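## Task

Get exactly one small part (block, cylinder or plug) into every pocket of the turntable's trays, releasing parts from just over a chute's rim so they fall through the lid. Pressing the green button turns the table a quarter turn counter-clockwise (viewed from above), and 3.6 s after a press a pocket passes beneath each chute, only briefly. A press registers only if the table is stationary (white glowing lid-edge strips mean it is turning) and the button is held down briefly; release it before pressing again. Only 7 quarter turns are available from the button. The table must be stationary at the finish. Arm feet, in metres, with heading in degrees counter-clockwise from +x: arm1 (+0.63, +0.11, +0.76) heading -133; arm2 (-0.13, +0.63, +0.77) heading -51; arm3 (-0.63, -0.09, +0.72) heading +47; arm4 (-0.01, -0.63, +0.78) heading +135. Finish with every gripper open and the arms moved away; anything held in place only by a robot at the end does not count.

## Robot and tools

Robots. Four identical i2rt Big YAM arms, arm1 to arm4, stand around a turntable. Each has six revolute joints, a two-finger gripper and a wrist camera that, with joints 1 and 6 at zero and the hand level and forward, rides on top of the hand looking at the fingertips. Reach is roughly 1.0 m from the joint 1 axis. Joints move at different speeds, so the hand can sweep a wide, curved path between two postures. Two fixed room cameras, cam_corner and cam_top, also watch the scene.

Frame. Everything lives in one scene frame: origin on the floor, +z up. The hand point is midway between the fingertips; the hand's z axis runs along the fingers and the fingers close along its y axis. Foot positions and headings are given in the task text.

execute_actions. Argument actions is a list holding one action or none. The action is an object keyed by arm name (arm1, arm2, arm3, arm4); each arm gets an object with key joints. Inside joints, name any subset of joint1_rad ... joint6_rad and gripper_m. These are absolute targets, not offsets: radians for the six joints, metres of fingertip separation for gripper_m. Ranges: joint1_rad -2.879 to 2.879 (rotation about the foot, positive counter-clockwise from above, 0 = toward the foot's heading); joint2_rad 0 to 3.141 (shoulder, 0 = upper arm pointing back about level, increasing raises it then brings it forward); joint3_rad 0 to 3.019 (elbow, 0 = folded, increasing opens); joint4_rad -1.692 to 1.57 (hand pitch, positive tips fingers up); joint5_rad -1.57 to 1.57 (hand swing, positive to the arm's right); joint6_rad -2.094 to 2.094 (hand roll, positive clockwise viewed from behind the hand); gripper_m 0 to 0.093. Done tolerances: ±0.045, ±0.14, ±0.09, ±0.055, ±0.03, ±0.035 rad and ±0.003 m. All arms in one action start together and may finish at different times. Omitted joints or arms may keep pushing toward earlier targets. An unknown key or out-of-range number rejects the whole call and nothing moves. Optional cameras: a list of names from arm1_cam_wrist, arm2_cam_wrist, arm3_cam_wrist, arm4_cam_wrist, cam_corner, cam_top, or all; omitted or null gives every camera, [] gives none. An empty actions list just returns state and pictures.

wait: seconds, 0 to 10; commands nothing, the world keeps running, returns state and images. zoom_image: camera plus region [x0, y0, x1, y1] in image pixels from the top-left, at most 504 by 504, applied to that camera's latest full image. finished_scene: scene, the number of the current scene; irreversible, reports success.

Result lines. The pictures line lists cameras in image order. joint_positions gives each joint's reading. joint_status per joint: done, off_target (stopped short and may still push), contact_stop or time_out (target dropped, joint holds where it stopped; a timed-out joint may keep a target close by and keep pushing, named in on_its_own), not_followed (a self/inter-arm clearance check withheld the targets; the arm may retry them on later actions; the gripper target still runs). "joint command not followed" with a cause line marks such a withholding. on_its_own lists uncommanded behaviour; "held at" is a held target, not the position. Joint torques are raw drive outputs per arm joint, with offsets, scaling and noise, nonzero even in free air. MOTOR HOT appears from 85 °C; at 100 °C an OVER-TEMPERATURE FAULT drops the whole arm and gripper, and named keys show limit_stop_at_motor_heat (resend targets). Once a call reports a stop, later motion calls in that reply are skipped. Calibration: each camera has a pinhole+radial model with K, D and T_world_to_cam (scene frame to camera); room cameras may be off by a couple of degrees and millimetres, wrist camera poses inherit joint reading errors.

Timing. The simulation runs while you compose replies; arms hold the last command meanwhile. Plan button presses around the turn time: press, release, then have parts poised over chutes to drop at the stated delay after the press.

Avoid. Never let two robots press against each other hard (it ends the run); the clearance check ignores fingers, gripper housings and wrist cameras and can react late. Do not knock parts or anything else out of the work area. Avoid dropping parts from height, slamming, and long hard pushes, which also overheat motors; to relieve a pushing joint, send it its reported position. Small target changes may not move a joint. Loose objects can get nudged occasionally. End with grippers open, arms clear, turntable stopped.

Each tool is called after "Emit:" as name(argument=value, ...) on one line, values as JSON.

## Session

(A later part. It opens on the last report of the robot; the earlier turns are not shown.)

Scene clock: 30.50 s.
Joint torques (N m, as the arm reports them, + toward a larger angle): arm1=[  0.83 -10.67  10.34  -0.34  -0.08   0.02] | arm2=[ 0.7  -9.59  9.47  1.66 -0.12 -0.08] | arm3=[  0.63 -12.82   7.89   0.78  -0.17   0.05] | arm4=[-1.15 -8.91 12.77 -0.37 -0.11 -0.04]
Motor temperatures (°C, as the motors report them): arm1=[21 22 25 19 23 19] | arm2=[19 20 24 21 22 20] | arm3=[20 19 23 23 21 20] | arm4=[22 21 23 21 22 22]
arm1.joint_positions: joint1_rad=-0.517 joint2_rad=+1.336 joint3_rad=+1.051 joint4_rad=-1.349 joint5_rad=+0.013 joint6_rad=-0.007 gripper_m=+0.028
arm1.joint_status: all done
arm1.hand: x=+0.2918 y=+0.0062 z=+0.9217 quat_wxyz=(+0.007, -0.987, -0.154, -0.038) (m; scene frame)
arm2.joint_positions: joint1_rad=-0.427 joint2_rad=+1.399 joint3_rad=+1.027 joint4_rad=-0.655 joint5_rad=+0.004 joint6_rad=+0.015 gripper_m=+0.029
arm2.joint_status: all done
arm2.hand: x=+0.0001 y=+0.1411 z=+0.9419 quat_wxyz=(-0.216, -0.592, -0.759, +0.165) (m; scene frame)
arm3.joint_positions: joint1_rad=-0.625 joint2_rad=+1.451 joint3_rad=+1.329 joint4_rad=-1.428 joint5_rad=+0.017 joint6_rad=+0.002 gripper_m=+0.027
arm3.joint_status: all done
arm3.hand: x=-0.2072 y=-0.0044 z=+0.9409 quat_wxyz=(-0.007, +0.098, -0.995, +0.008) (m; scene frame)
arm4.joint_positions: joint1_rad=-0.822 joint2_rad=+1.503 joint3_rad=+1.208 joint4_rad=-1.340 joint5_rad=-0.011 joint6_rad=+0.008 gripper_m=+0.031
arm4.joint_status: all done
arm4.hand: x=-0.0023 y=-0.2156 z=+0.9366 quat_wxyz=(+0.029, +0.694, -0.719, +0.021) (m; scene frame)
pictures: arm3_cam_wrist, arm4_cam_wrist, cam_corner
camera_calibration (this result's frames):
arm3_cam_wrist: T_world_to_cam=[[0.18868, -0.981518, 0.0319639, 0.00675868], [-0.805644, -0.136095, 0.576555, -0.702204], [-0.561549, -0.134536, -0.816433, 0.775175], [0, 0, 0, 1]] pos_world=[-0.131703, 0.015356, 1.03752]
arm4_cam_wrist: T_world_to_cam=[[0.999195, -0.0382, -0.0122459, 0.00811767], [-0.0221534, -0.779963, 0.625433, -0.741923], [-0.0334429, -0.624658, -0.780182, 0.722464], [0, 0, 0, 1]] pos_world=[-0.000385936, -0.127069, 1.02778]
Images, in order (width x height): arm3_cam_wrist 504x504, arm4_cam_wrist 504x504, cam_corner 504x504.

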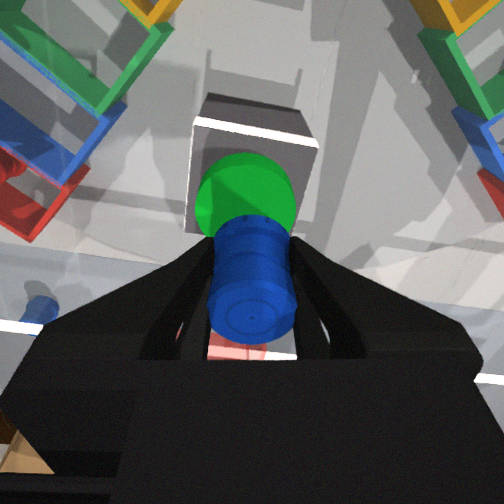

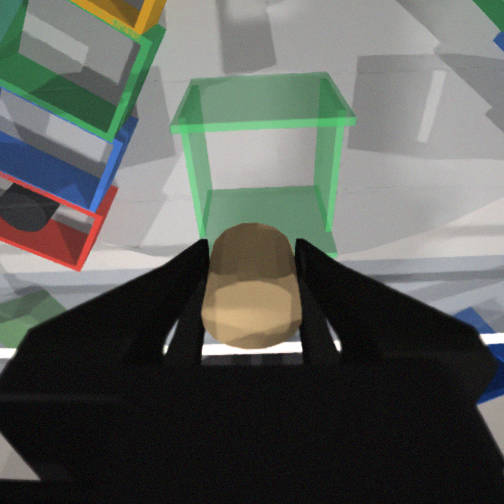

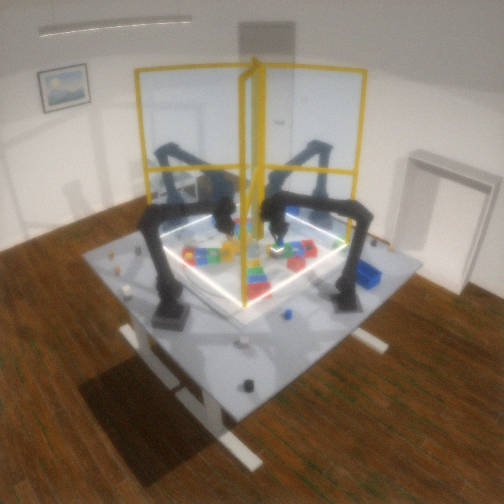

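Already turning (~30.2).

Emit:
execute_actions(actions=[{"arm3":{"joints":{"joint3_rad":1.42,"joint4_rad":-1.5}}}], cameras=["arm4_cam_wrist"])

Scene clock: 31.60 s.
Joint torques (N m, as the arm reports them, + toward a larger angle): arm1=[  0.62 -10.95  10.35  -0.3   -0.06   0.01] | arm2=[ 0.95 -9.66  9.47  1.66 -0.12 -0.07] | arm3=[  0.72 -12.9   14.81  -0.17  -0.09   0.05] | arm4=[-0.79 -8.15 12.74 -0.45 -0.11 -0.01]
Motor temperatures (°C, as the motors report them): arm1=[21 22 25 19 23 19] | arm2=[19 20 24 21 22 20] | arm3=[20 19 24 23 21 20] | arm4=[22 21 23 21 22 22]
arm1.joint_positions: joint1_rad=-0.517 joint2_rad=+1.336 joint3_rad=+1.051 joint4_rad=-1.349 joint5_rad=+0.013 joint6_rad=-0.007 gripper_m=+0.028
arm1.joint_status: not commanded
arm1.hand: x=+0.2918 y=+0.0062 z=+0.9217 quat_wxyz=(+0.007, -0.987, -0.154, -0.038) (m; scene frame)
arm2.joint_positions: joint1_rad=-0.427 joint2_rad=+1.399 joint3_rad=+1.027 joint4_rad=-0.655 joint5_rad=+0.004 joint6_rad=+0.015 gripper_m=+0.029
arm2.joint_status: not commanded
arm2.hand: x=+0.0001 y=+0.1411 z=+0.9419 quat_wxyz=(-0.216, -0.592, -0.759, +0.165) (m; scene frame)
arm3.joint_positions: joint1_rad=-0.625 joint2_rad=+1.454 joint3_rad=+1.376 joint4_rad=-1.484 joint5_rad=+0.014 joint6_rad=+0.002 gripper_m=+0.027
arm3.joint_status: all done
arm3.hand: x=-0.2075 y=-0.0040 z=+0.9572 quat_wxyz=(+0.000, +0.099, -0.995, +0.007) (m; scene frame)
arm4.joint_positions: joint1_rad=-0.822 joint2_rad=+1.503 joint3_rad=+1.208 joint4_rad=-1.340 joint5_rad=-0.011 joint6_rad=+0.008 gripper_m=+0.031
arm4.joint_status: not commanded
arm4.hand: x=-0.0023 y=-0.2156 z=+0.9366 quat_wxyz=(+0.029, +0.694, -0.719, +0.021) (m; scene frame)
pictures: arm4_cam_wrist
camera_calibration (this result's frames):
arm4_cam_wrist: T_world_to_cam=[[0.999195, -0.0382, -0.0122459, 0.00811767], [-0.0221534, -0.779963, 0.625433, -0.741923], [-0.0334429, -0.624658, -0.780182, 0.722464], [0, 0, 0, 1]] pos_world=[-0.000385936, -0.127069, 1.02778]
Images, in order (width x height): arm4_cam_wrist 504x504.

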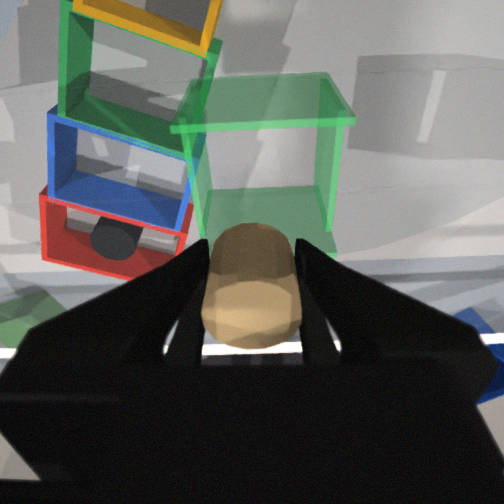

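Emit:
wait(seconds=1.2)

Emit:
execute_actions(actions=[{"arm4":{"joints":{"gripper_m":0.06}}}], cameras=["arm4_cam_wrist","cam_top"])

Scene clock: 33.17 s.
Joint torques (N m, as the arm reports them, + toward a larger angle): arm1=[  0.71 -11.15  10.37  -0.33  -0.06   0.03] | arm2=[ 1.   -9.6   9.47  1.68 -0.12 -0.07] | arm3=[  0.64 -13.27  14.84  -0.14  -0.08   0.04] | arm4=[-1.23 -8.86 12.65 -0.39 -0.14 -0.04]
Motor temperatures (°C, as the motors report them): arm1=[21 22 25 19 23 19] | arm2=[19 20 24 21 22 20] | arm3=[20 19 24 23 21 20] | arm4=[22 21 23 21 22 22]
arm1.joint_positions: joint1_rad=-0.517 joint2_rad=+1.336 joint3_rad=+1.051 joint4_rad=-1.349 joint5_rad=+0.013 joint6_rad=-0.007 gripper_m=+0.028
arm1.joint_status: not commanded
arm1.hand: x=+0.2918 y=+0.0062 z=+0.9217 quat_wxyz=(+0.007, -0.987, -0.154, -0.038) (m; scene frame)
arm2.joint_positions: joint1_rad=-0.427 joint2_rad=+1.399 joint3_rad=+1.027 joint4_rad=-0.655 joint5_rad=+0.004 joint6_rad=+0.015 gripper_m=+0.029
arm2.joint_status: not commanded
arm2.hand: x=+0.0001 y=+0.1411 z=+0.9419 quat_wxyz=(-0.216, -0.592, -0.759, +0.165) (m; scene frame)
arm3.joint_positions: joint1_rad=-0.625 joint2_rad=+1.454 joint3_rad=+1.376 joint4_rad=-1.484 joint5_rad=+0.014 joint6_rad=+0.002 gripper_m=+0.027
arm3.joint_status: all done
arm3.hand: x=-0.2075 y=-0.0040 z=+0.9572 quat_wxyz=(+0.000, +0.099, -0.995, +0.007) (m; scene frame)
arm4.joint_positions: joint1_rad=-0.822 joint2_rad=+1.503 joint3_rad=+1.208 joint4_rad=-1.340 joint5_rad=-0.011 joint6_rad=+0.008 gripper_m=+0.031
arm4.joint_status: not commanded
arm4.hand: x=-0.0023 y=-0.2156 z=+0.9366 quat_wxyz=(+0.029, +0.694, -0.719, +0.021) (m; scene frame)
wait: 1.20 s; at rest from the start
pictures: arm1_cam_wrist, arm2_cam_wrist, arm3_cam_wrist, arm4_cam_wrist, cam_corner, cam_top
camera_calibration (this result's frames):
arm1_cam_wrist: T_world_to_cam=[[-0.325885, 0.94541, 0.000336524, 0.0862349], [0.719977, 0.247947, 0.648194, -0.807691], [0.612726, 0.211479, -0.761475, 0.646103], [0, 0, 0, 1]] pos_world=[0.213738, -0.0179, 1.0155]
arm2_cam_wrist: T_world_to_cam=[[-0.967957, -0.251115, -0.000859003, 0.030363], [-0.250435, 0.96507, 0.0769521, -0.2103], [-0.0184949, 0.0747014, -0.997034, 1.05328], [0, 0, 0, 1]] pos_world=[-0.00379608, 0.131897, 1.06637]
arm3_cam_wrist: T_world_to_cam=[[0.1891, -0.981517, 0.0294153, 0.00922161], [-0.797937, -0.136134, 0.587166, -0.72032], [-0.572309, -0.134505, -0.808932, 0.778928], [0, 0, 0, 1]] pos_world=[-0.130727, 0.0157602, 1.05278]
arm4_cam_wrist: T_world_to_cam=[[0.999195, -0.0382, -0.0122459, 0.00811767], [-0.0221534, -0.779963, 0.625433, -0.741923], [-0.0334429, -0.624658, -0.780182, 0.722464], [0, 0, 0, 1]] pos_world=[-0.000385936, -0.127069, 1.02778]
Images, in order (width x height): arm1_cam_wrist 504x504, arm2_cam_wrist 504x504, arm3_cam_wrist 504x504, arm4_cam_wrist 504x504, cam_corner 504x504, cam_top 504x504.

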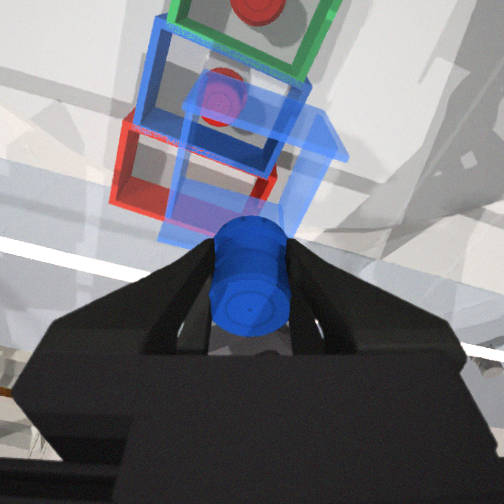

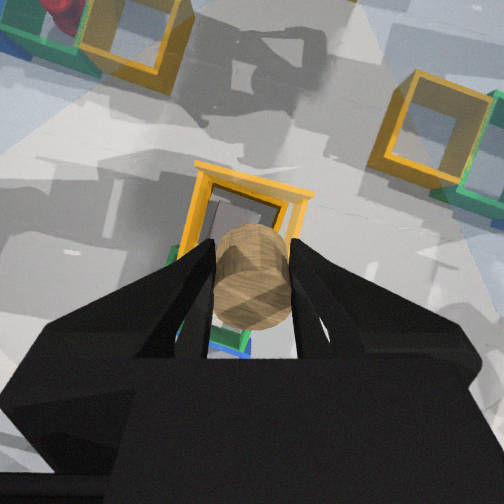

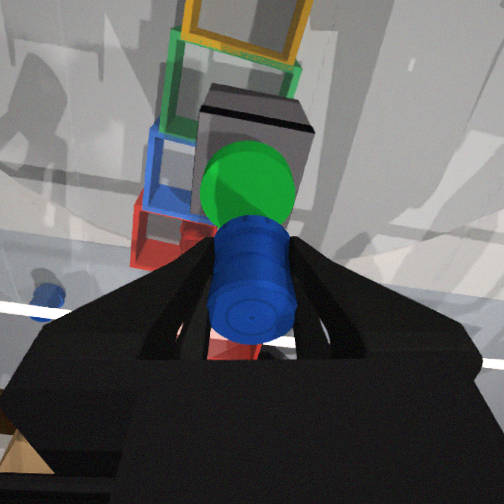

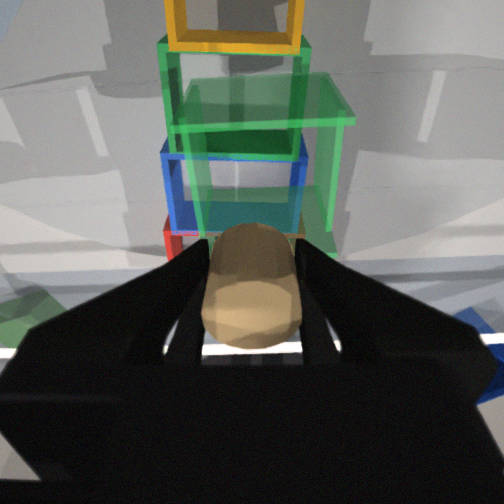

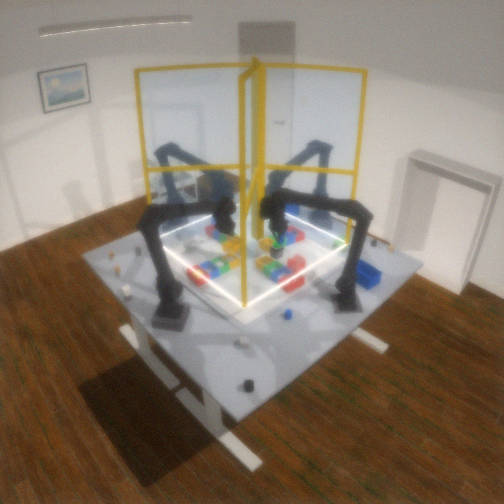

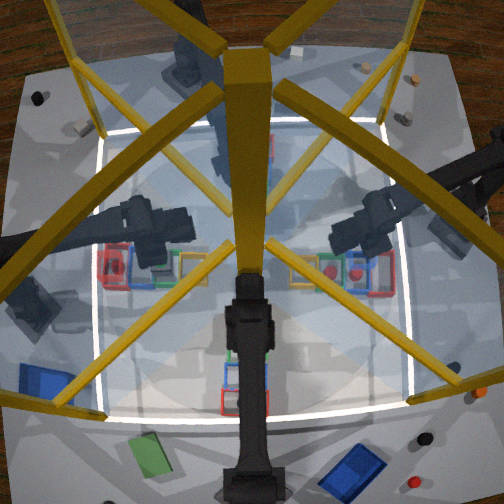

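Scene clock: 33.77 s.
Joint torques (N m, as the arm reports them, + toward a larger angle): arm1=[  0.74 -11.22  10.4   -0.27  -0.06   0.02] | arm2=[ 0.97 -9.61  9.47  1.67 -0.12 -0.08] | arm3=[  0.68 -13.23  14.85  -0.17  -0.08   0.05] | arm4=[-1.11 -8.65 12.64 -0.33 -0.12 -0.03]
Motor temperatures (°C, as the motors report them): arm1=[21 22 25 19 23 19] | arm2=[19 20 24 21 22 20] | arm3=[20 19 24 23 21 20] | arm4=[22 21 23 21 22 22]
arm1.joint_positions: joint1_rad=-0.517 joint2_rad=+1.336 joint3_rad=+1.051 joint4_rad=-1.349 joint5_rad=+0.013 joint6_rad=-0.007 gripper_m=+0.028
arm1.joint_status: not commanded
arm1.hand: x=+0.2918 y=+0.0062 z=+0.9217 quat_wxyz=(+0.007, -0.987, -0.154, -0.038) (m; scene frame)
arm2.joint_positions: joint1_rad=-0.427 joint2_rad=+1.399 joint3_rad=+1.027 joint4_rad=-0.655 joint5_rad=+0.004 joint6_rad=+0.015 gripper_m=+0.029
arm2.joint_status: not commanded
arm2.hand: x=+0.0001 y=+0.1411 z=+0.9419 quat_wxyz=(-0.216, -0.592, -0.759, +0.165) (m; scene frame)
arm3.joint_positions: joint1_rad=-0.625 joint2_rad=+1.454 joint3_rad=+1.376 joint4_rad=-1.484 joint5_rad=+0.014 joint6_rad=+0.002 gripper_m=+0.027
arm3.joint_status: not commanded
arm3.hand: x=-0.2075 y=-0.0040 z=+0.9572 quat_wxyz=(+0.000, +0.099, -0.995, +0.007) (m; scene frame)
arm4.joint_positions: joint1_rad=-0.822 joint2_rad=+1.503 joint3_rad=+1.208 joint4_rad=-1.340 joint5_rad=-0.011 joint6_rad=+0.008 gripper_m=+0.060
arm4.joint_status: all done
arm4.hand: x=-0.0023 y=-0.2156 z=+0.9366 quat_wxyz=(+0.029, +0.694, -0.719, +0.021) (m; scene frame)
pictures: arm4_cam_wrist, cam_top
camera_calibration (this result's frames):
arm4_cam_wrist: T_world_to_cam=[[0.999195, -0.0382, -0.0122459, 0.00811767], [-0.0221534, -0.779963, 0.625433, -0.741923], [-0.0334429, -0.624658, -0.780182, 0.722464], [0, 0, 0, 1]] pos_world=[-0.000385936, -0.127069, 1.02778]
Images, in order (width x height): arm4_cam_wrist 504x504, cam_top 504x504.

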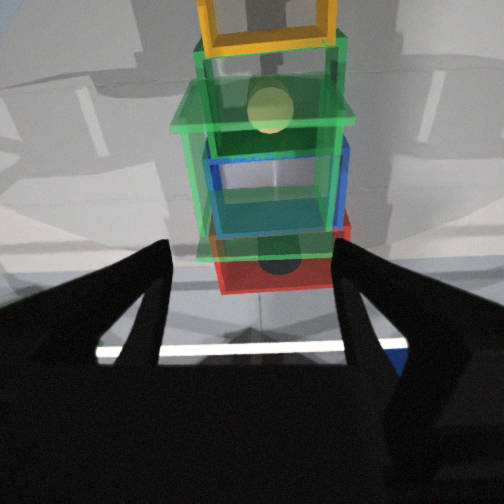

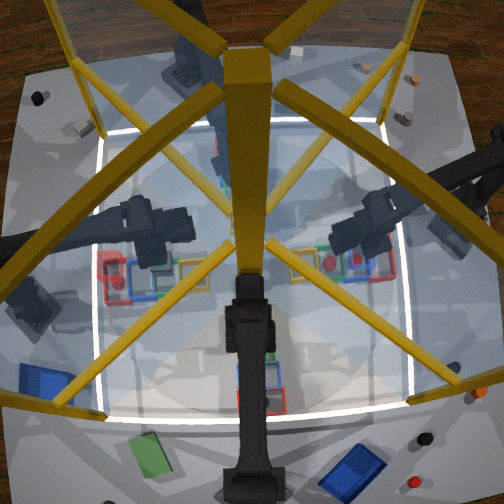

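Emit:
execute_actions(actions=[{"arm4":{"joints":{"joint2_rad":0.7,"joint3_rad":0.8,"joint4_rad":-1.5,"gripper_m":0.093}}}], cameras=[])

Emit:
execute_actions(actions=[{"arm4":{"joints":{"joint1_rad":0.92}}}], cameras=[])

Emit:
execute_actions(actions=[{"arm4":{"joints":{"joint2_rad":1.72,"joint3_rad":1.08,"joint4_rad":-0.92}}}], cameras=["arm4_cam_wrist"])

Scene clock: 36.00 s.
Joint torques (N m, as the arm reports them, + toward a larger angle): arm1=[  0.83 -11.08  10.33  -0.31  -0.07   0.  ] | arm2=[ 0.96 -9.59  9.46  1.66 -0.12 -0.08] | arm3=[  0.78 -13.21  14.86  -0.15  -0.08   0.05] | arm4=[-0.97  0.17 10.2   0.36 -0.11 -0.01]
Motor temperatures (°C, as the motors report them): arm1=[21 22 25 19 23 19] | arm2=[19 20 24 21 22 20] | arm3=[20 19 24 23 21 20] | arm4=[22 21 23 21 22 22]
arm1.joint_positions: joint1_rad=-0.517 joint2_rad=+1.336 joint3_rad=+1.051 joint4_rad=-1.349 joint5_rad=+0.013 joint6_rad=-0.007 gripper_m=+0.028
arm1.joint_status: not commanded
arm1.hand: x=+0.2918 y=+0.0062 z=+0.9217 quat_wxyz=(+0.007, -0.987, -0.154, -0.038) (m; scene frame)
arm2.joint_positions: joint1_rad=-0.427 joint2_rad=+1.399 joint3_rad=+1.027 joint4_rad=-0.655 joint5_rad=+0.004 joint6_rad=+0.015 gripper_m=+0.029
arm2.joint_status: not commanded
arm2.hand: x=+0.0001 y=+0.1411 z=+0.9419 quat_wxyz=(-0.216, -0.592, -0.759, +0.165) (m; scene frame)
arm3.joint_positions: joint1_rad=-0.625 joint2_rad=+1.454 joint3_rad=+1.376 joint4_rad=-1.484 joint5_rad=+0.014 joint6_rad=+0.002 gripper_m=+0.027
arm3.joint_status: not commanded
arm3.hand: x=-0.2075 y=-0.0040 z=+0.9572 quat_wxyz=(+0.000, +0.099, -0.995, +0.007) (m; scene frame)
arm4.joint_positions: joint1_rad=-0.822 joint2_rad=+0.699 joint3_rad=+0.810 joint4_rad=-1.495 joint5_rad=-0.011 joint6_rad=+0.008 gripper_m=+0.093
arm4.joint_status: all done
arm4.hand: x=-0.0082 y=-0.4275 z=+1.0084 quat_wxyz=(-0.060, +0.692, -0.716, -0.066) (m; scene frame)
pictures: none
No camera images: the call's "cameras" was empty. Leave "cameras" out to get every camera's image.

Scene clock: 37.87 s.
Joint torques (N m, as the arm reports them, + toward a larger angle): arm1=[  1.   -11.18  10.32  -0.31  -0.07   0.02] | arm2=[ 0.96 -9.62  9.47  1.68 -0.12 -0.07] | arm3=[  0.66 -13.14  14.83  -0.17  -0.09   0.05] | arm4=[-1.2   0.76 10.2   0.38 -0.12 -0.04]
Motor temperatures (°C, as the motors report them): arm1=[21 22 25 19 23 19] | arm2=[19 20 24 21 22 20] | arm3=[20 19 25 23 21 20] | arm4=[22 21 23 21 22 22]
arm1.joint_positions: joint1_rad=-0.517 joint2_rad=+1.336 joint3_rad=+1.051 joint4_rad=-1.349 joint5_rad=+0.013 joint6_rad=-0.007 gripper_m=+0.028
arm1.joint_status: not commanded
arm1.hand: x=+0.2918 y=+0.0062 z=+0.9217 quat_wxyz=(+0.007, -0.987, -0.154, -0.038) (m; scene frame)
arm2.joint_positions: joint1_rad=-0.427 joint2_rad=+1.399 joint3_rad=+1.027 joint4_rad=-0.655 joint5_rad=+0.004 joint6_rad=+0.015 gripper_m=+0.029
arm2.joint_status: not commanded
arm2.hand: x=+0.0001 y=+0.1411 z=+0.9419 quat_wxyz=(-0.216, -0.592, -0.759, +0.165) (m; scene frame)
arm3.joint_positions: joint1_rad=-0.625 joint2_rad=+1.454 joint3_rad=+1.376 joint4_rad=-1.484 joint5_rad=+0.014 joint6_rad=+0.002 gripper_m=+0.027
arm3.joint_status: not commanded
arm3.hand: x=-0.2075 y=-0.0040 z=+0.9572 quat_wxyz=(+0.000, +0.099, -0.995, +0.007) (m; scene frame)
arm4.joint_positions: joint1_rad=+0.917 joint2_rad=+0.699 joint3_rad=+0.810 joint4_rad=-1.495 joint5_rad=-0.011 joint6_rad=+0.008 gripper_m=+0.093
arm4.joint_status: all done
arm4.hand: x=-0.2111 y=-0.6578 z=+1.0100 quat_wxyz=(+0.016, +0.993, +0.066, -0.093) (m; scene frame)
pictures: none
No camera images: the call's "cameras" was empty. Leave "cameras" out to get every camera's image.

Scene clock: 39.43 s.
Joint torques (N m, as the arm reports them, + toward a larger angle): arm1=[  0.59 -11.05  10.34  -0.33  -0.06   0.02] | arm2=[ 0.94 -9.64  9.47  1.66 -0.12 -0.07] | arm3=[  0.71 -13.2   14.86  -0.17  -0.08   0.05] | arm4=[ -0.76 -10.58   8.86   0.59  -0.1   -0.04]
Motor temperatures (°C, as the motors report them): arm1=[21 22 25 19 23 19] | arm2=[19 20 24 21 22 20] | arm3=[20 19 25 23 21 20] | arm4=[22 21 23 21 22 22]
arm1.joint_positions: joint1_rad=-0.517 joint2_rad=+1.336 joint3_rad=+1.051 joint4_rad=-1.349 joint5_rad=+0.013 joint6_rad=-0.007 gripper_m=+0.028
arm1.joint_status: not commanded
arm1.hand: x=+0.2918 y=+0.0062 z=+0.9217 quat_wxyz=(+0.007, -0.987, -0.154, -0.038) (m; scene frame)
arm2.joint_positions: joint1_rad=-0.427 joint2_rad=+1.399 joint3_rad=+1.027 joint4_rad=-0.655 joint5_rad=+0.004 joint6_rad=+0.015 gripper_m=+0.029
arm2.joint_status: not commanded
arm2.hand: x=+0.0001 y=+0.1411 z=+0.9419 quat_wxyz=(-0.216, -0.592, -0.759, +0.165) (m; scene frame)
arm3.joint_positions: joint1_rad=-0.625 joint2_rad=+1.454 joint3_rad=+1.376 joint4_rad=-1.484 joint5_rad=+0.014 joint6_rad=+0.002 gripper_m=+0.027
arm3.joint_status: not commanded
arm3.hand: x=-0.2075 y=-0.0040 z=+0.9572 quat_wxyz=(+0.000, +0.099, -0.995, +0.007) (m; scene frame)
arm4.joint_positions: joint1_rad=+0.917 joint2_rad=+1.706 joint3_rad=+1.076 joint4_rad=-0.930 joint5_rad=-0.011 joint6_rad=+0.008 gripper_m=+0.093
arm4.joint_status: all done
arm4.hand: x=-0.4593 y=-0.6943 z=+0.8094 quat_wxyz=(+0.009, +0.998, +0.066, -0.005) (m; scene frame)
pictures: arm4_cam_wrist
camera_calibration (this result's frames):
arm4_cam_wrist: T_world_to_cam=[[-0.130431, 0.991249, -0.0203059, 0.647343], [0.821276, 0.119493, 0.557878, 0.0207526], [0.555422, 0.0560876, -0.829675, 1.09208], [0, 0, 0, 1]] pos_world=[-0.539174, -0.70541, 0.907635]
Images, in order (width x height): arm4_cam_wrist 504x504.

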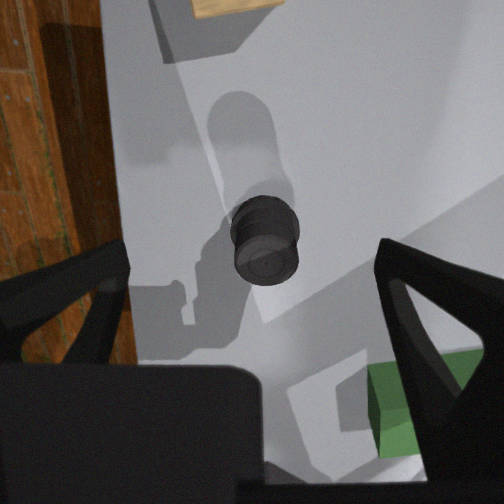

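Emit:
execute_actions(actions=[{"arm4":{"joints":{"joint2_rad":1.78,"joint3_rad":0.97,"joint4_rad":-0.76}}}], cameras=["arm4_cam_wrist"])

Emit:
execute_actions(actions=[{"arm4":{"joints":{"gripper_m":0.01}}}], cameras=[])

Emit:
execute_actions(actions=[{"arm4":{"joints":{"joint2_rad":0.7,"joint3_rad":0.8,"joint4_rad":-1.5}}}], cameras=[])

Emit:
execute_actions(actions=[{"arm4":{"joints":{"joint1_rad":-0.83}}}], cameras=[])

Emit:
execute_actions(actions=[{"arm4":{"joints":{"joint2_rad":1.5,"joint3_rad":1.24,"joint4_rad":-1.33}}}], cameras=["arm4_cam_wrist"])

Scene clock: 41.77 s.
Joint torques (N m, as the arm reports them, + toward a larger angle): arm1=[  1.18 -10.96  10.37  -0.31  -0.07   0.02] | arm2=[ 0.94 -9.6   9.48  1.66 -0.12 -0.08] | arm3=[  0.77 -13.14  14.85  -0.13  -0.09   0.04] | arm4=[ -0.98 -10.19   7.78   0.51  -0.1   -0.04]
Motor temperatures (°C, as the motors report them): arm1=[21 22 25 19 23 19] | arm2=[19 20 24 21 22 20] | arm3=[20 19 25 23 21 20] | arm4=[22 21 23 21 22 21]
arm1.joint_positions: joint1_rad=-0.517 joint2_rad=+1.336 joint3_rad=+1.051 joint4_rad=-1.349 joint5_rad=+0.013 joint6_rad=-0.007 gripper_m=+0.028
arm1.joint_status: not commanded
arm1.hand: x=+0.2918 y=+0.0062 z=+0.9217 quat_wxyz=(+0.007, -0.987, -0.154, -0.038) (m; scene frame)
arm2.joint_positions: joint1_rad=-0.427 joint2_rad=+1.399 joint3_rad=+1.027 joint4_rad=-0.655 joint5_rad=+0.004 joint6_rad=+0.015 gripper_m=+0.029
arm2.joint_status: not commanded
arm2.hand: x=+0.0001 y=+0.1411 z=+0.9419 quat_wxyz=(-0.216, -0.592, -0.759, +0.165) (m; scene frame)
arm3.joint_positions: joint1_rad=-0.625 joint2_rad=+1.454 joint3_rad=+1.376 joint4_rad=-1.484 joint5_rad=+0.014 joint6_rad=+0.002 gripper_m=+0.027
arm3.joint_status: not commanded
arm3.hand: x=-0.2075 y=-0.0040 z=+0.9572 quat_wxyz=(+0.000, +0.099, -0.995, +0.007) (m; scene frame)
arm4.joint_positions: joint1_rad=+0.917 joint2_rad=+1.769 joint3_rad=+0.964 joint4_rad=-0.770 joint5_rad=-0.011 joint6_rad=+0.008 gripper_m=+0.093
arm4.joint_status: all done
arm4.hand: x=-0.4347 y=-0.6913 z=+0.7506 quat_wxyz=(+0.009, +0.998, +0.066, +0.002) (m; scene frame)
pictures: arm4_cam_wrist
camera_calibration (this result's frames):
arm4_cam_wrist: T_world_to_cam=[[-0.130233, 0.991278, -0.0201599, 0.646331], [0.812739, 0.118378, 0.570476, 0.0190089], [0.567887, 0.0579099, -0.821067, 1.02976], [0, 0, 0, 1]] pos_world=[-0.516062, -0.702577, 0.847687]
Images, in order (width x height): arm4_cam_wrist 504x504.

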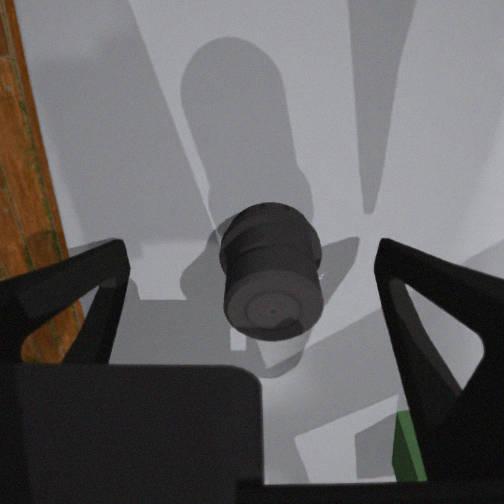

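Scene clock: 42.47 s.
Joint torques (N m, as the arm reports them, + toward a larger angle): arm1=[  1.08 -11.34  10.37  -0.33  -0.08   0.02] | arm2=[ 0.95 -9.59  9.48  1.67 -0.12 -0.07] | arm3=[  0.63 -13.09  14.84  -0.17  -0.08   0.04] | arm4=[ -0.68 -10.7    7.67   0.45  -0.12  -0.05]
Motor temperatures (°C, as the motors report them): arm1=[21 22 25 19 23 19] | arm2=[19 20 24 21 22 20] | arm3=[20 19 26 23 21 20] | arm4=[22 21 23 21 22 21]
arm1.joint_positions: joint1_rad=-0.517 joint2_rad=+1.336 joint3_rad=+1.051 joint4_rad=-1.349 joint5_rad=+0.013 joint6_rad=-0.007 gripper_m=+0.028
arm1.joint_status: not commanded
arm1.hand: x=+0.2918 y=+0.0062 z=+0.9217 quat_wxyz=(+0.007, -0.987, -0.154, -0.038) (m; scene frame)
arm2.joint_positions: joint1_rad=-0.427 joint2_rad=+1.399 joint3_rad=+1.027 joint4_rad=-0.655 joint5_rad=+0.004 joint6_rad=+0.015 gripper_m=+0.029
arm2.joint_status: not commanded
arm2.hand: x=+0.0001 y=+0.1411 z=+0.9419 quat_wxyz=(-0.216, -0.592, -0.759, +0.165) (m; scene frame)
arm3.joint_positions: joint1_rad=-0.625 joint2_rad=+1.454 joint3_rad=+1.376 joint4_rad=-1.484 joint5_rad=+0.014 joint6_rad=+0.002 gripper_m=+0.027
arm3.joint_status: not commanded
arm3.hand: x=-0.2075 y=-0.0040 z=+0.9572 quat_wxyz=(+0.000, +0.099, -0.995, +0.007) (m; scene frame)
arm4.joint_positions: joint1_rad=+0.917 joint2_rad=+1.769 joint3_rad=+0.964 joint4_rad=-0.770 joint5_rad=-0.010 joint6_rad=+0.008 gripper_m=+0.028
arm4.joint_status: gripper_m off_target (ended at +0.028, target +0.010)
arm4.hand: x=-0.4348 y=-0.6911 z=+0.7506 quat_wxyz=(+0.008, +0.998, +0.066, +0.002) (m; scene frame)
pictures: none
No camera images: the call's "cameras" was empty. Leave "cameras" out to get every camera's image.

Scene clock: 44.00 s.
Joint torques (N m, as the arm reports them, + toward a larger angle): arm1=[  0.81 -11.03  10.39  -0.24  -0.05   0.01] | arm2=[ 0.92 -9.61  9.45  1.66 -0.12 -0.08] | arm3=[  0.7  -13.16  14.82  -0.15  -0.08   0.05] | arm4=[-1.3   0.64 11.79  0.24 -0.14  0.02]
Motor temperatures (°C, as the motors report them): arm1=[21 23 25 19 23 19] | arm2=[19 20 24 21 22 20] | arm3=[20 19 26 23 21 20] | arm4=[22 21 23 21 22 21]
arm1.joint_positions: joint1_rad=-0.517 joint2_rad=+1.336 joint3_rad=+1.051 joint4_rad=-1.349 joint5_rad=+0.013 joint6_rad=-0.007 gripper_m=+0.028
arm1.joint_status: not commanded
arm1.hand: x=+0.2918 y=+0.0062 z=+0.9217 quat_wxyz=(+0.007, -0.987, -0.154, -0.038) (m; scene frame)
arm2.joint_positions: joint1_rad=-0.427 joint2_rad=+1.399 joint3_rad=+1.027 joint4_rad=-0.655 joint5_rad=+0.004 joint6_rad=+0.015 gripper_m=+0.029
arm2.joint_status: not commanded
arm2.hand: x=+0.0001 y=+0.1411 z=+0.9419 quat_wxyz=(-0.216, -0.592, -0.759, +0.165) (m; scene frame)
arm3.joint_positions: joint1_rad=-0.625 joint2_rad=+1.454 joint3_rad=+1.376 joint4_rad=-1.484 joint5_rad=+0.014 joint6_rad=+0.002 gripper_m=+0.027
arm3.joint_status: not commanded
arm3.hand: x=-0.2075 y=-0.0040 z=+0.9572 quat_wxyz=(+0.000, +0.099, -0.995, +0.007) (m; scene frame)
arm4.joint_positions: joint1_rad=+0.917 joint2_rad=+0.701 joint3_rad=+0.791 joint4_rad=-1.491 joint5_rad=-0.010 joint6_rad=+0.008 gripper_m=+0.028
arm4.joint_status: all done
arm4.hand: x=-0.2083 y=-0.6573 z=+1.0022 quat_wxyz=(+0.015, +0.994, +0.066, -0.085) (m; scene frame)
pictures: none
No camera images: the call's "cameras" was empty. Leave "cameras" out to get every camera's image.

Scene clock: 45.87 s.
Joint torques (N m, as the arm reports them, + toward a larger angle): arm1=[  0.87 -11.02  10.33  -0.25  -0.07   0.02] | arm2=[ 0.98 -9.6   9.48  1.68 -0.12 -0.07] | arm3=[  0.75 -13.2   14.84  -0.18  -0.08   0.05] | arm4=[-1.02  0.27 11.76  0.22 -0.13 -0.05]
Motor temperatures (°C, as the motors report them): arm1=[21 23 25 19 23 19] | arm2=[19 20 24 21 22 20] | arm3=[20 19 26 23 21 20] | arm4=[22 21 23 21 22 21]
arm1.joint_positions: joint1_rad=-0.517 joint2_rad=+1.336 joint3_rad=+1.051 joint4_rad=-1.349 joint5_rad=+0.013 joint6_rad=-0.007 gripper_m=+0.028
arm1.joint_status: not commanded
arm1.hand: x=+0.2918 y=+0.0062 z=+0.9217 quat_wxyz=(+0.007, -0.987, -0.154, -0.038) (m; scene frame)
arm2.joint_positions: joint1_rad=-0.427 joint2_rad=+1.399 joint3_rad=+1.027 joint4_rad=-0.655 joint5_rad=+0.004 joint6_rad=+0.015 gripper_m=+0.029
arm2.joint_status: not commanded
arm2.hand: x=+0.0001 y=+0.1411 z=+0.9419 quat_wxyz=(-0.216, -0.592, -0.759, +0.165) (m; scene frame)
arm3.joint_positions: joint1_rad=-0.625 joint2_rad=+1.454 joint3_rad=+1.376 joint4_rad=-1.484 joint5_rad=+0.014 joint6_rad=+0.002 gripper_m=+0.027
arm3.joint_status: not commanded
arm3.hand: x=-0.2075 y=-0.0040 z=+0.9572 quat_wxyz=(+0.000, +0.099, -0.995, +0.007) (m; scene frame)
arm4.joint_positions: joint1_rad=-0.827 joint2_rad=+0.701 joint3_rad=+0.791 joint4_rad=-1.491 joint5_rad=-0.010 joint6_rad=+0.008 gripper_m=+0.028
arm4.joint_status: all done
arm4.hand: x=-0.0071 y=-0.4304 z=+1.0006 quat_wxyz=(-0.055, +0.691, -0.719, -0.060) (m; scene frame)
pictures: none
No camera images: the call's "cameras" was empty. Leave "cameras" out to get every camera's image.

Scene clock: 47.47 s.
Joint torques (N m, as the arm reports them, + toward a larger angle): arm1=[  0.69 -11.22  10.3   -0.32  -0.06   0.04] | arm2=[ 0.92 -9.61  9.46  1.66 -0.12 -0.07] | arm3=[  0.72 -13.11  14.84  -0.19  -0.09   0.05] | arm4=[-1.54 -9.89 12.73 -0.04 -0.11 -0.02]
Motor temperatures (°C, as the motors report them): arm1=[21 23 25 19 23 19] | arm2=[19 20 24 21 22 20] | arm3=[20 19 26 23 21 20] | arm4=[22 21 23 21 22 21]
arm1.joint_positions: joint1_rad=-0.517 joint2_rad=+1.336 joint3_rad=+1.051 joint4_rad=-1.349 joint5_rad=+0.013 joint6_rad=-0.007 gripper_m=+0.028
arm1.joint_status: not commanded
arm1.hand: x=+0.2918 y=+0.0062 z=+0.9217 quat_wxyz=(+0.007, -0.987, -0.154, -0.038) (m; scene frame)
arm2.joint_positions: joint1_rad=-0.427 joint2_rad=+1.399 joint3_rad=+1.027 joint4_rad=-0.655 joint5_rad=+0.004 joint6_rad=+0.015 gripper_m=+0.029
arm2.joint_status: not commanded
arm2.hand: x=+0.0001 y=+0.1411 z=+0.9419 quat_wxyz=(-0.216, -0.592, -0.759, +0.165) (m; scene frame)
arm3.joint_positions: joint1_rad=-0.625 joint2_rad=+1.454 joint3_rad=+1.376 joint4_rad=-1.484 joint5_rad=+0.014 joint6_rad=+0.002 gripper_m=+0.027
arm3.joint_status: not commanded
arm3.hand: x=-0.2075 y=-0.0040 z=+0.9572 quat_wxyz=(+0.000, +0.099, -0.995, +0.007) (m; scene frame)
arm4.joint_positions: joint1_rad=-0.827 joint2_rad=+1.503 joint3_rad=+1.210 joint4_rad=-1.330 joint5_rad=-0.010 joint6_rad=+0.008 gripper_m=+0.028
arm4.joint_status: all done
arm4.hand: x=+0.0001 y=-0.2126 z=+0.9371 quat_wxyz=(+0.025, +0.692, -0.721, +0.017) (m; scene frame)
pictures: arm4_cam_wrist
camera_calibration (this result's frames):
arm4_cam_wrist: T_world_to_cam=[[0.998988, -0.0433663, -0.0119505, 0.00449212], [-0.0268, -0.787164, 0.616162, -0.732644], [-0.0361277, -0.615218, -0.787529, 0.733735], [0, 0, 0, 1]] pos_world=[0.00238568, -0.125109, 1.02932]
Images, in order (width x height): arm4_cam_wrist 504x504.

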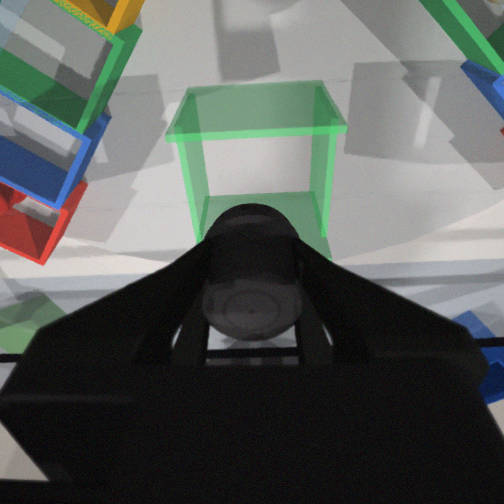

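Emit:
execute_actions(actions=[{"arm3":{"joints":{"joint3_rad":1.3,"joint4_rad":-1.42}}}], cameras=[])

Emit:
execute_actions(actions=[{"arm3":{"joints":{"joint1_rad":-0.5,"joint2_rad":1.08,"joint3_rad":1.04,"joint4_rad":-1.5}}}], cameras=["arm3_cam_wrist"])

Scene clock: 49.03 s.
Joint torques (N m, as the arm reports them, + toward a larger angle): arm1=[  0.95 -11.1   10.36  -0.3   -0.07   0.03] | arm2=[ 0.95 -9.55  9.46  1.67 -0.12 -0.08] | arm3=[  0.75 -12.63   8.05   0.96  -0.07   0.05] | arm4=[ -1.44 -10.37  12.56   0.1   -0.1   -0.01]
Motor temperatures (°C, as the motors report them): arm1=[21 23 25 19 23 19] | arm2=[19 20 24 21 22 20] | arm3=[20 19 26 23 21 20] | arm4=[22 21 23 21 22 21]
arm1.joint_positions: joint1_rad=-0.517 joint2_rad=+1.336 joint3_rad=+1.051 joint4_rad=-1.349 joint5_rad=+0.013 joint6_rad=-0.007 gripper_m=+0.028
arm1.joint_status: not commanded
arm1.hand: x=+0.2918 y=+0.0062 z=+0.9217 quat_wxyz=(+0.007, -0.987, -0.154, -0.038) (m; scene frame)
arm2.joint_positions: joint1_rad=-0.427 joint2_rad=+1.399 joint3_rad=+1.027 joint4_rad=-0.655 joint5_rad=+0.004 joint6_rad=+0.015 gripper_m=+0.029
arm2.joint_status: not commanded
arm2.hand: x=+0.0001 y=+0.1411 z=+0.9419 quat_wxyz=(-0.216, -0.592, -0.759, +0.165) (m; scene frame)
arm3.joint_positions: joint1_rad=-0.625 joint2_rad=+1.451 joint3_rad=+1.329 joint4_rad=-1.430 joint5_rad=+0.014 joint6_rad=+0.002 gripper_m=+0.027
arm3.joint_status: all done
arm3.hand: x=-0.2081 y=-0.0040 z=+0.9408 quat_wxyz=(-0.005, +0.099, -0.995, +0.006) (m; scene frame)
arm4.joint_positions: joint1_rad=-0.827 joint2_rad=+1.503 joint3_rad=+1.210 joint4_rad=-1.330 joint5_rad=-0.010 joint6_rad=+0.008 gripper_m=+0.028
arm4.joint_status: not commanded
arm4.hand: x=+0.0001 y=-0.2126 z=+0.9371 quat_wxyz=(+0.025, +0.692, -0.721, +0.017) (m; scene frame)
pictures: none
No camera images: the call's "cameras" was empty. Leave "cameras" out to get every camera's image.

Scene clock: 50.23 s.
Joint torques (N m, as the arm reports them, + toward a larger angle): arm1=[  0.94 -11.04  10.38  -0.38  -0.09   0.01] | arm2=[ 0.86 -9.59  9.47  1.67 -0.12 -0.07] | arm3=[-0.63 -6.71 10.48  0.08  0.    0.04] | arm4=[ -1.03 -10.13  12.61   0.01  -0.12  -0.02]
Motor temperatures (°C, as the motors report them): arm1=[21 23 25 19 23 19] | arm2=[19 20 24 21 22 20] | arm3=[20 19 26 23 21 20] | arm4=[22 21 24 21 22 21]
arm1.joint_positions: joint1_rad=-0.517 joint2_rad=+1.336 joint3_rad=+1.051 joint4_rad=-1.349 joint5_rad=+0.013 joint6_rad=-0.007 gripper_m=+0.028
arm1.joint_status: not commanded
arm1.hand: x=+0.2918 y=+0.0062 z=+0.9217 quat_wxyz=(+0.007, -0.987, -0.154, -0.038) (m; scene frame)
arm2.joint_positions: joint1_rad=-0.427 joint2_rad=+1.399 joint3_rad=+1.027 joint4_rad=-0.655 joint5_rad=+0.004 joint6_rad=+0.015 gripper_m=+0.029
arm2.joint_status: not commanded
arm2.hand: x=+0.0001 y=+0.1411 z=+0.9419 quat_wxyz=(-0.216, -0.592, -0.759, +0.165) (m; scene frame)
arm3.joint_positions: joint1_rad=-0.494 joint2_rad=+1.064 joint3_rad=+1.045 joint4_rad=-1.487 joint5_rad=+0.012 joint6_rad=+0.002 gripper_m=+0.027
arm3.joint_status: all done
arm3.hand: x=-0.3477 y=+0.0075 z=+0.9618 quat_wxyz=(-0.028, +0.163, -0.986, +0.001) (m; scene frame)
arm4.joint_positions: joint1_rad=-0.827 joint2_rad=+1.503 joint3_rad=+1.210 joint4_rad=-1.330 joint5_rad=-0.010 joint6_rad=+0.008 gripper_m=+0.028
arm4.joint_status: not commanded
arm4.hand: x=+0.0001 y=-0.2126 z=+0.9371 quat_wxyz=(+0.025, +0.692, -0.721, +0.017) (m; scene frame)
pictures: arm3_cam_wrist
camera_calibration (this result's frames):
arm3_cam_wrist: T_world_to_cam=[[0.314501, -0.948921, 0.0252677, 0.0942192], [-0.802574, -0.251594, 0.540903, -0.789569], [-0.506917, -0.190394, -0.840705, 0.757659], [0, 0, 0, 1]] pos_world=[-0.279249, 0.0350093, 1.06167]
Images, in order (width x height): arm3_cam_wrist 504x504.

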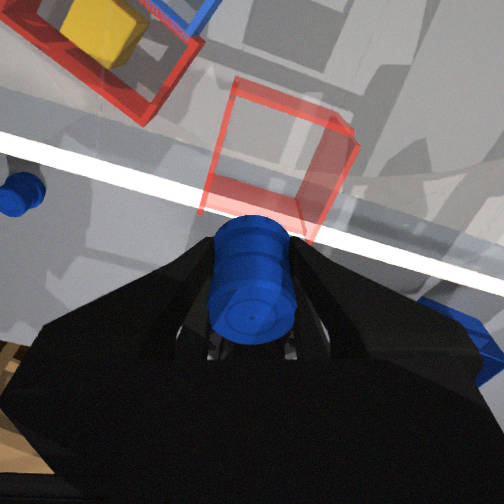

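Emit:
wait(seconds=1.2)

Emit:
execute_actions(actions=[{"arm4":{"joints":{"gripper_m":0.06}},"arm1":{"joints":{"gripper_m":0.06}},"arm2":{"joints":{"gripper_m":0.06}}}], cameras=["arm1_cam_wrist","arm2_cam_wrist","arm4_cam_wrist"])

Scene clock: 51.93 s.
Joint torques (N m, as the arm reports them, + toward a larger angle): arm1=[  0.66 -10.98  10.34  -0.26  -0.07   0.03] | arm2=[ 0.95 -9.67  9.47  1.67 -0.12 -0.08] | arm3=[-0.6  -6.78 10.49  0.09  0.01  0.05] | arm4=[ -1.13 -10.51  12.61  -0.05  -0.1   -0.02]
Motor temperatures (°C, as the motors report them): arm1=[21 23 25 19 23 19] | arm2=[19 20 24 21 22 20] | arm3=[20 19 26 23 21 20] | arm4=[22 21 24 21 22 21]
arm1.joint_positions: joint1_rad=-0.517 joint2_rad=+1.336 joint3_rad=+1.051 joint4_rad=-1.349 joint5_rad=+0.013 joint6_rad=-0.007 gripper_m=+0.028
arm1.joint_status: not commanded
arm1.hand: x=+0.2918 y=+0.0062 z=+0.9217 quat_wxyz=(+0.007, -0.987, -0.154, -0.038) (m; scene frame)
arm2.joint_positions: joint1_rad=-0.427 joint2_rad=+1.399 joint3_rad=+1.027 joint4_rad=-0.655 joint5_rad=+0.004 joint6_rad=+0.015 gripper_m=+0.029
arm2.joint_status: not commanded
arm2.hand: x=+0.0001 y=+0.1411 z=+0.9419 quat_wxyz=(-0.216, -0.592, -0.759, +0.165) (m; scene frame)
arm3.joint_positions: joint1_rad=-0.494 joint2_rad=+1.064 joint3_rad=+1.045 joint4_rad=-1.487 joint5_rad=+0.012 joint6_rad=+0.002 gripper_m=+0.027
arm3.joint_status: all done
arm3.hand: x=-0.3477 y=+0.0075 z=+0.9618 quat_wxyz=(-0.028, +0.163, -0.986, +0.001) (m; scene frame)
arm4.joint_positions: joint1_rad=-0.827 joint2_rad=+1.503 joint3_rad=+1.210 joint4_rad=-1.330 joint5_rad=-0.010 joint6_rad=+0.008 gripper_m=+0.028
arm4.joint_status: not commanded
arm4.hand: x=+0.0001 y=-0.2126 z=+0.9371 quat_wxyz=(+0.025, +0.692, -0.721, +0.017) (m; scene frame)
wait: 1.20 s; at rest from the start
pictures: arm1_cam_wrist, arm2_cam_wrist, arm3_cam_wrist, arm4_cam_wrist, cam_corner, cam_top
camera_calibration (this result's frames):
arm1_cam_wrist: T_world_to_cam=[[-0.325885, 0.94541, 0.000336524, 0.0862349], [0.719977, 0.247947, 0.648194, -0.807691], [0.612726, 0.211479, -0.761475, 0.646103], [0, 0, 0, 1]] pos_world=[0.213738, -0.0179, 1.0155]
arm2_cam_wrist: T_world_to_cam=[[-0.967957, -0.251115, -0.000859003, 0.030363], [-0.250435, 0.96507, 0.0769521, -0.2103], [-0.0184949, 0.0747014, -0.997034, 1.05328], [0, 0, 0, 1]] pos_world=[-0.00379608, 0.131897, 1.06637]
arm3_cam_wrist: T_world_to_cam=[[0.314501, -0.948921, 0.0252677, 0.0942192], [-0.802574, -0.251594, 0.540903, -0.789569], [-0.506917, -0.190394, -0.840705, 0.757659], [0, 0, 0, 1]] pos_world=[-0.279249, 0.0350093, 1.06167]
arm4_cam_wrist: T_world_to_cam=[[0.998988, -0.0433663, -0.0119505, 0.00449212], [-0.0268, -0.787164, 0.616162, -0.732644], [-0.0361277, -0.615218, -0.787529, 0.733735], [0, 0, 0, 1]] pos_world=[0.00238568, -0.125109, 1.02932]
Images, in order (width x height): arm1_cam_wrist 504x504, arm2_cam_wrist 504x504, arm3_cam_wrist 504x504, arm4_cam_wrist 504x504, cam_corner 504x504, cam_top 504x504.

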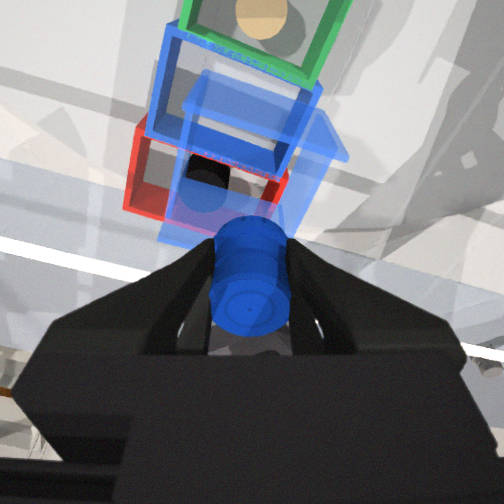

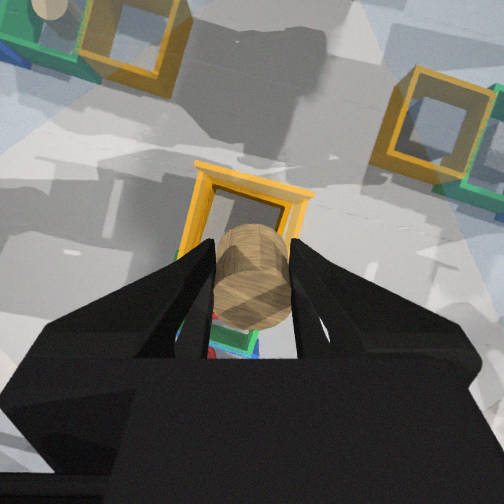

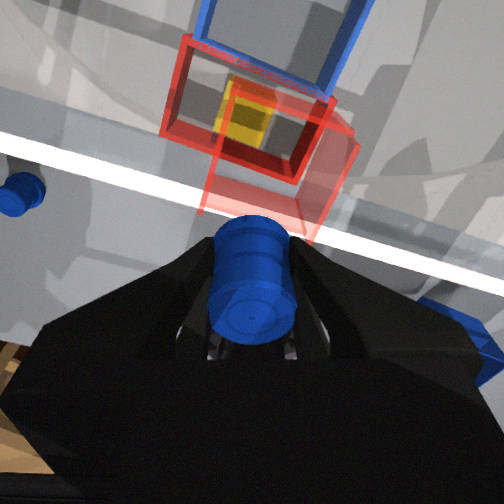

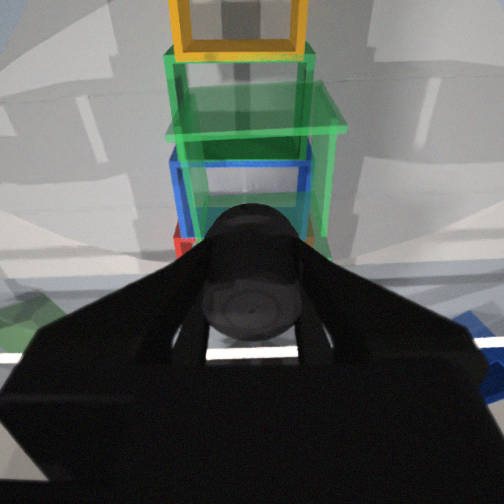

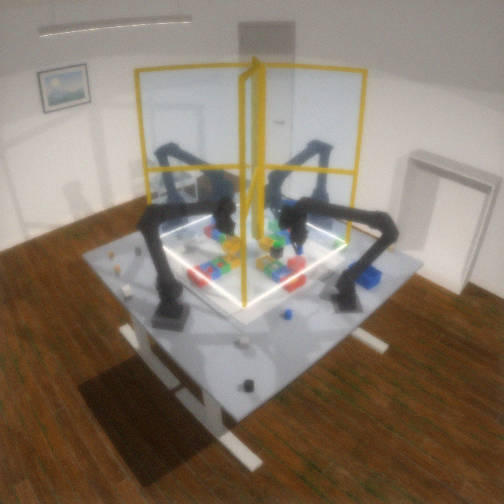

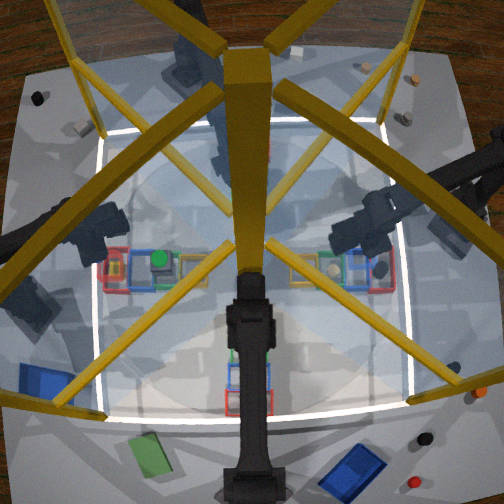

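Scene clock: 52.53 s.
Joint torques (N m, as the arm reports them, + toward a larger angle): arm1=[  1.07 -10.9   10.37  -0.25  -0.07   0.03] | arm2=[ 0.98 -9.58  9.49  1.66 -0.13 -0.07] | arm3=[-0.59 -6.66 10.47  0.08  0.01  0.05] | arm4=[ -1.58 -10.34  12.54   0.08  -0.11  -0.03]
Motor temperatures (°C, as the motors report them): arm1=[21 23 25 19 23 19] | arm2=[19 20 24 21 22 20] | arm3=[20 19 26 23 21 20] | arm4=[22 21 24 21 22 21]
arm1.joint_positions: joint1_rad=-0.517 joint2_rad=+1.336 joint3_rad=+1.051 joint4_rad=-1.349 joint5_rad=+0.013 joint6_rad=-0.007 gripper_m=+0.060
arm1.joint_status: all done
arm1.hand: x=+0.2918 y=+0.0062 z=+0.9217 quat_wxyz=(+0.007, -0.987, -0.154, -0.038) (m; scene frame)
arm2.joint_positions: joint1_rad=-0.427 joint2_rad=+1.399 joint3_rad=+1.027 joint4_rad=-0.655 joint5_rad=+0.004 joint6_rad=+0.015 gripper_m=+0.060
arm2.joint_status: all done
arm2.hand: x=+0.0001 y=+0.1411 z=+0.9419 quat_wxyz=(-0.216, -0.592, -0.759, +0.165) (m; scene frame)
arm3.joint_positions: joint1_rad=-0.494 joint2_rad=+1.064 joint3_rad=+1.045 joint4_rad=-1.487 joint5_rad=+0.012 joint6_rad=+0.002 gripper_m=+0.027
arm3.joint_status: not commanded
arm3.hand: x=-0.3477 y=+0.0075 z=+0.9618 quat_wxyz=(-0.028, +0.163, -0.986, +0.001) (m; scene frame)
arm4.joint_positions: joint1_rad=-0.827 joint2_rad=+1.503 joint3_rad=+1.210 joint4_rad=-1.330 joint5_rad=-0.010 joint6_rad=+0.008 gripper_m=+0.060
arm4.joint_status: all done
arm4.hand: x=+0.0001 y=-0.2126 z=+0.9371 quat_wxyz=(+0.025, +0.692, -0.721, +0.017) (m; scene frame)
pictures: arm1_cam_wrist, arm2_cam_wrist, arm4_cam_wrist
camera_calibration (this result's frames):
arm1_cam_wrist: T_world_to_cam=[[-0.325885, 0.94541, 0.000336524, 0.0862349], [0.719977, 0.247947, 0.648194, -0.807691], [0.612726, 0.211479, -0.761475, 0.646103], [0, 0, 0, 1]] pos_world=[0.213738, -0.0179, 1.0155]
arm2_cam_wrist: T_world_to_cam=[[-0.967957, -0.251115, -0.000859003, 0.030363], [-0.250435, 0.96507, 0.0769521, -0.2103], [-0.0184949, 0.0747014, -0.997034, 1.05328], [0, 0, 0, 1]] pos_world=[-0.00379608, 0.131897, 1.06637]
arm4_cam_wrist: T_world_to_cam=[[0.998988, -0.0433663, -0.0119505, 0.00449212], [-0.0268, -0.787164, 0.616162, -0.732644], [-0.0361277, -0.615218, -0.787529, 0.733735], [0, 0, 0, 1]] pos_world=[0.00238568, -0.125109, 1.02932]
Images, in order (width x height): arm1_cam_wrist 504x504, arm2_cam_wrist 504x504, arm4_cam_wrist 504x504.

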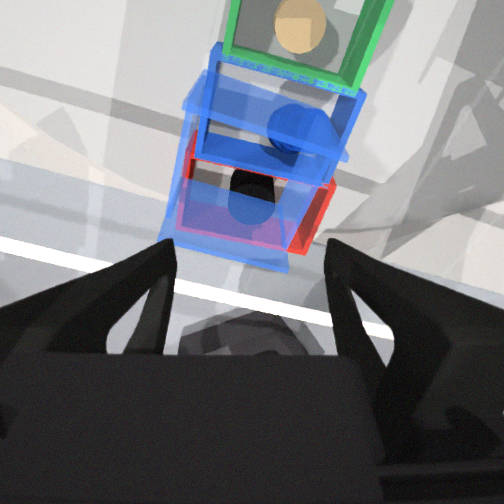

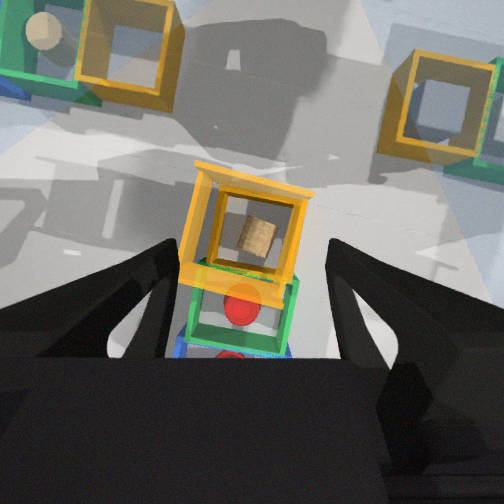

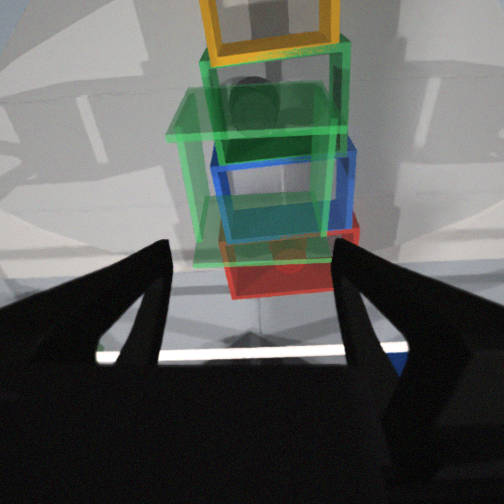

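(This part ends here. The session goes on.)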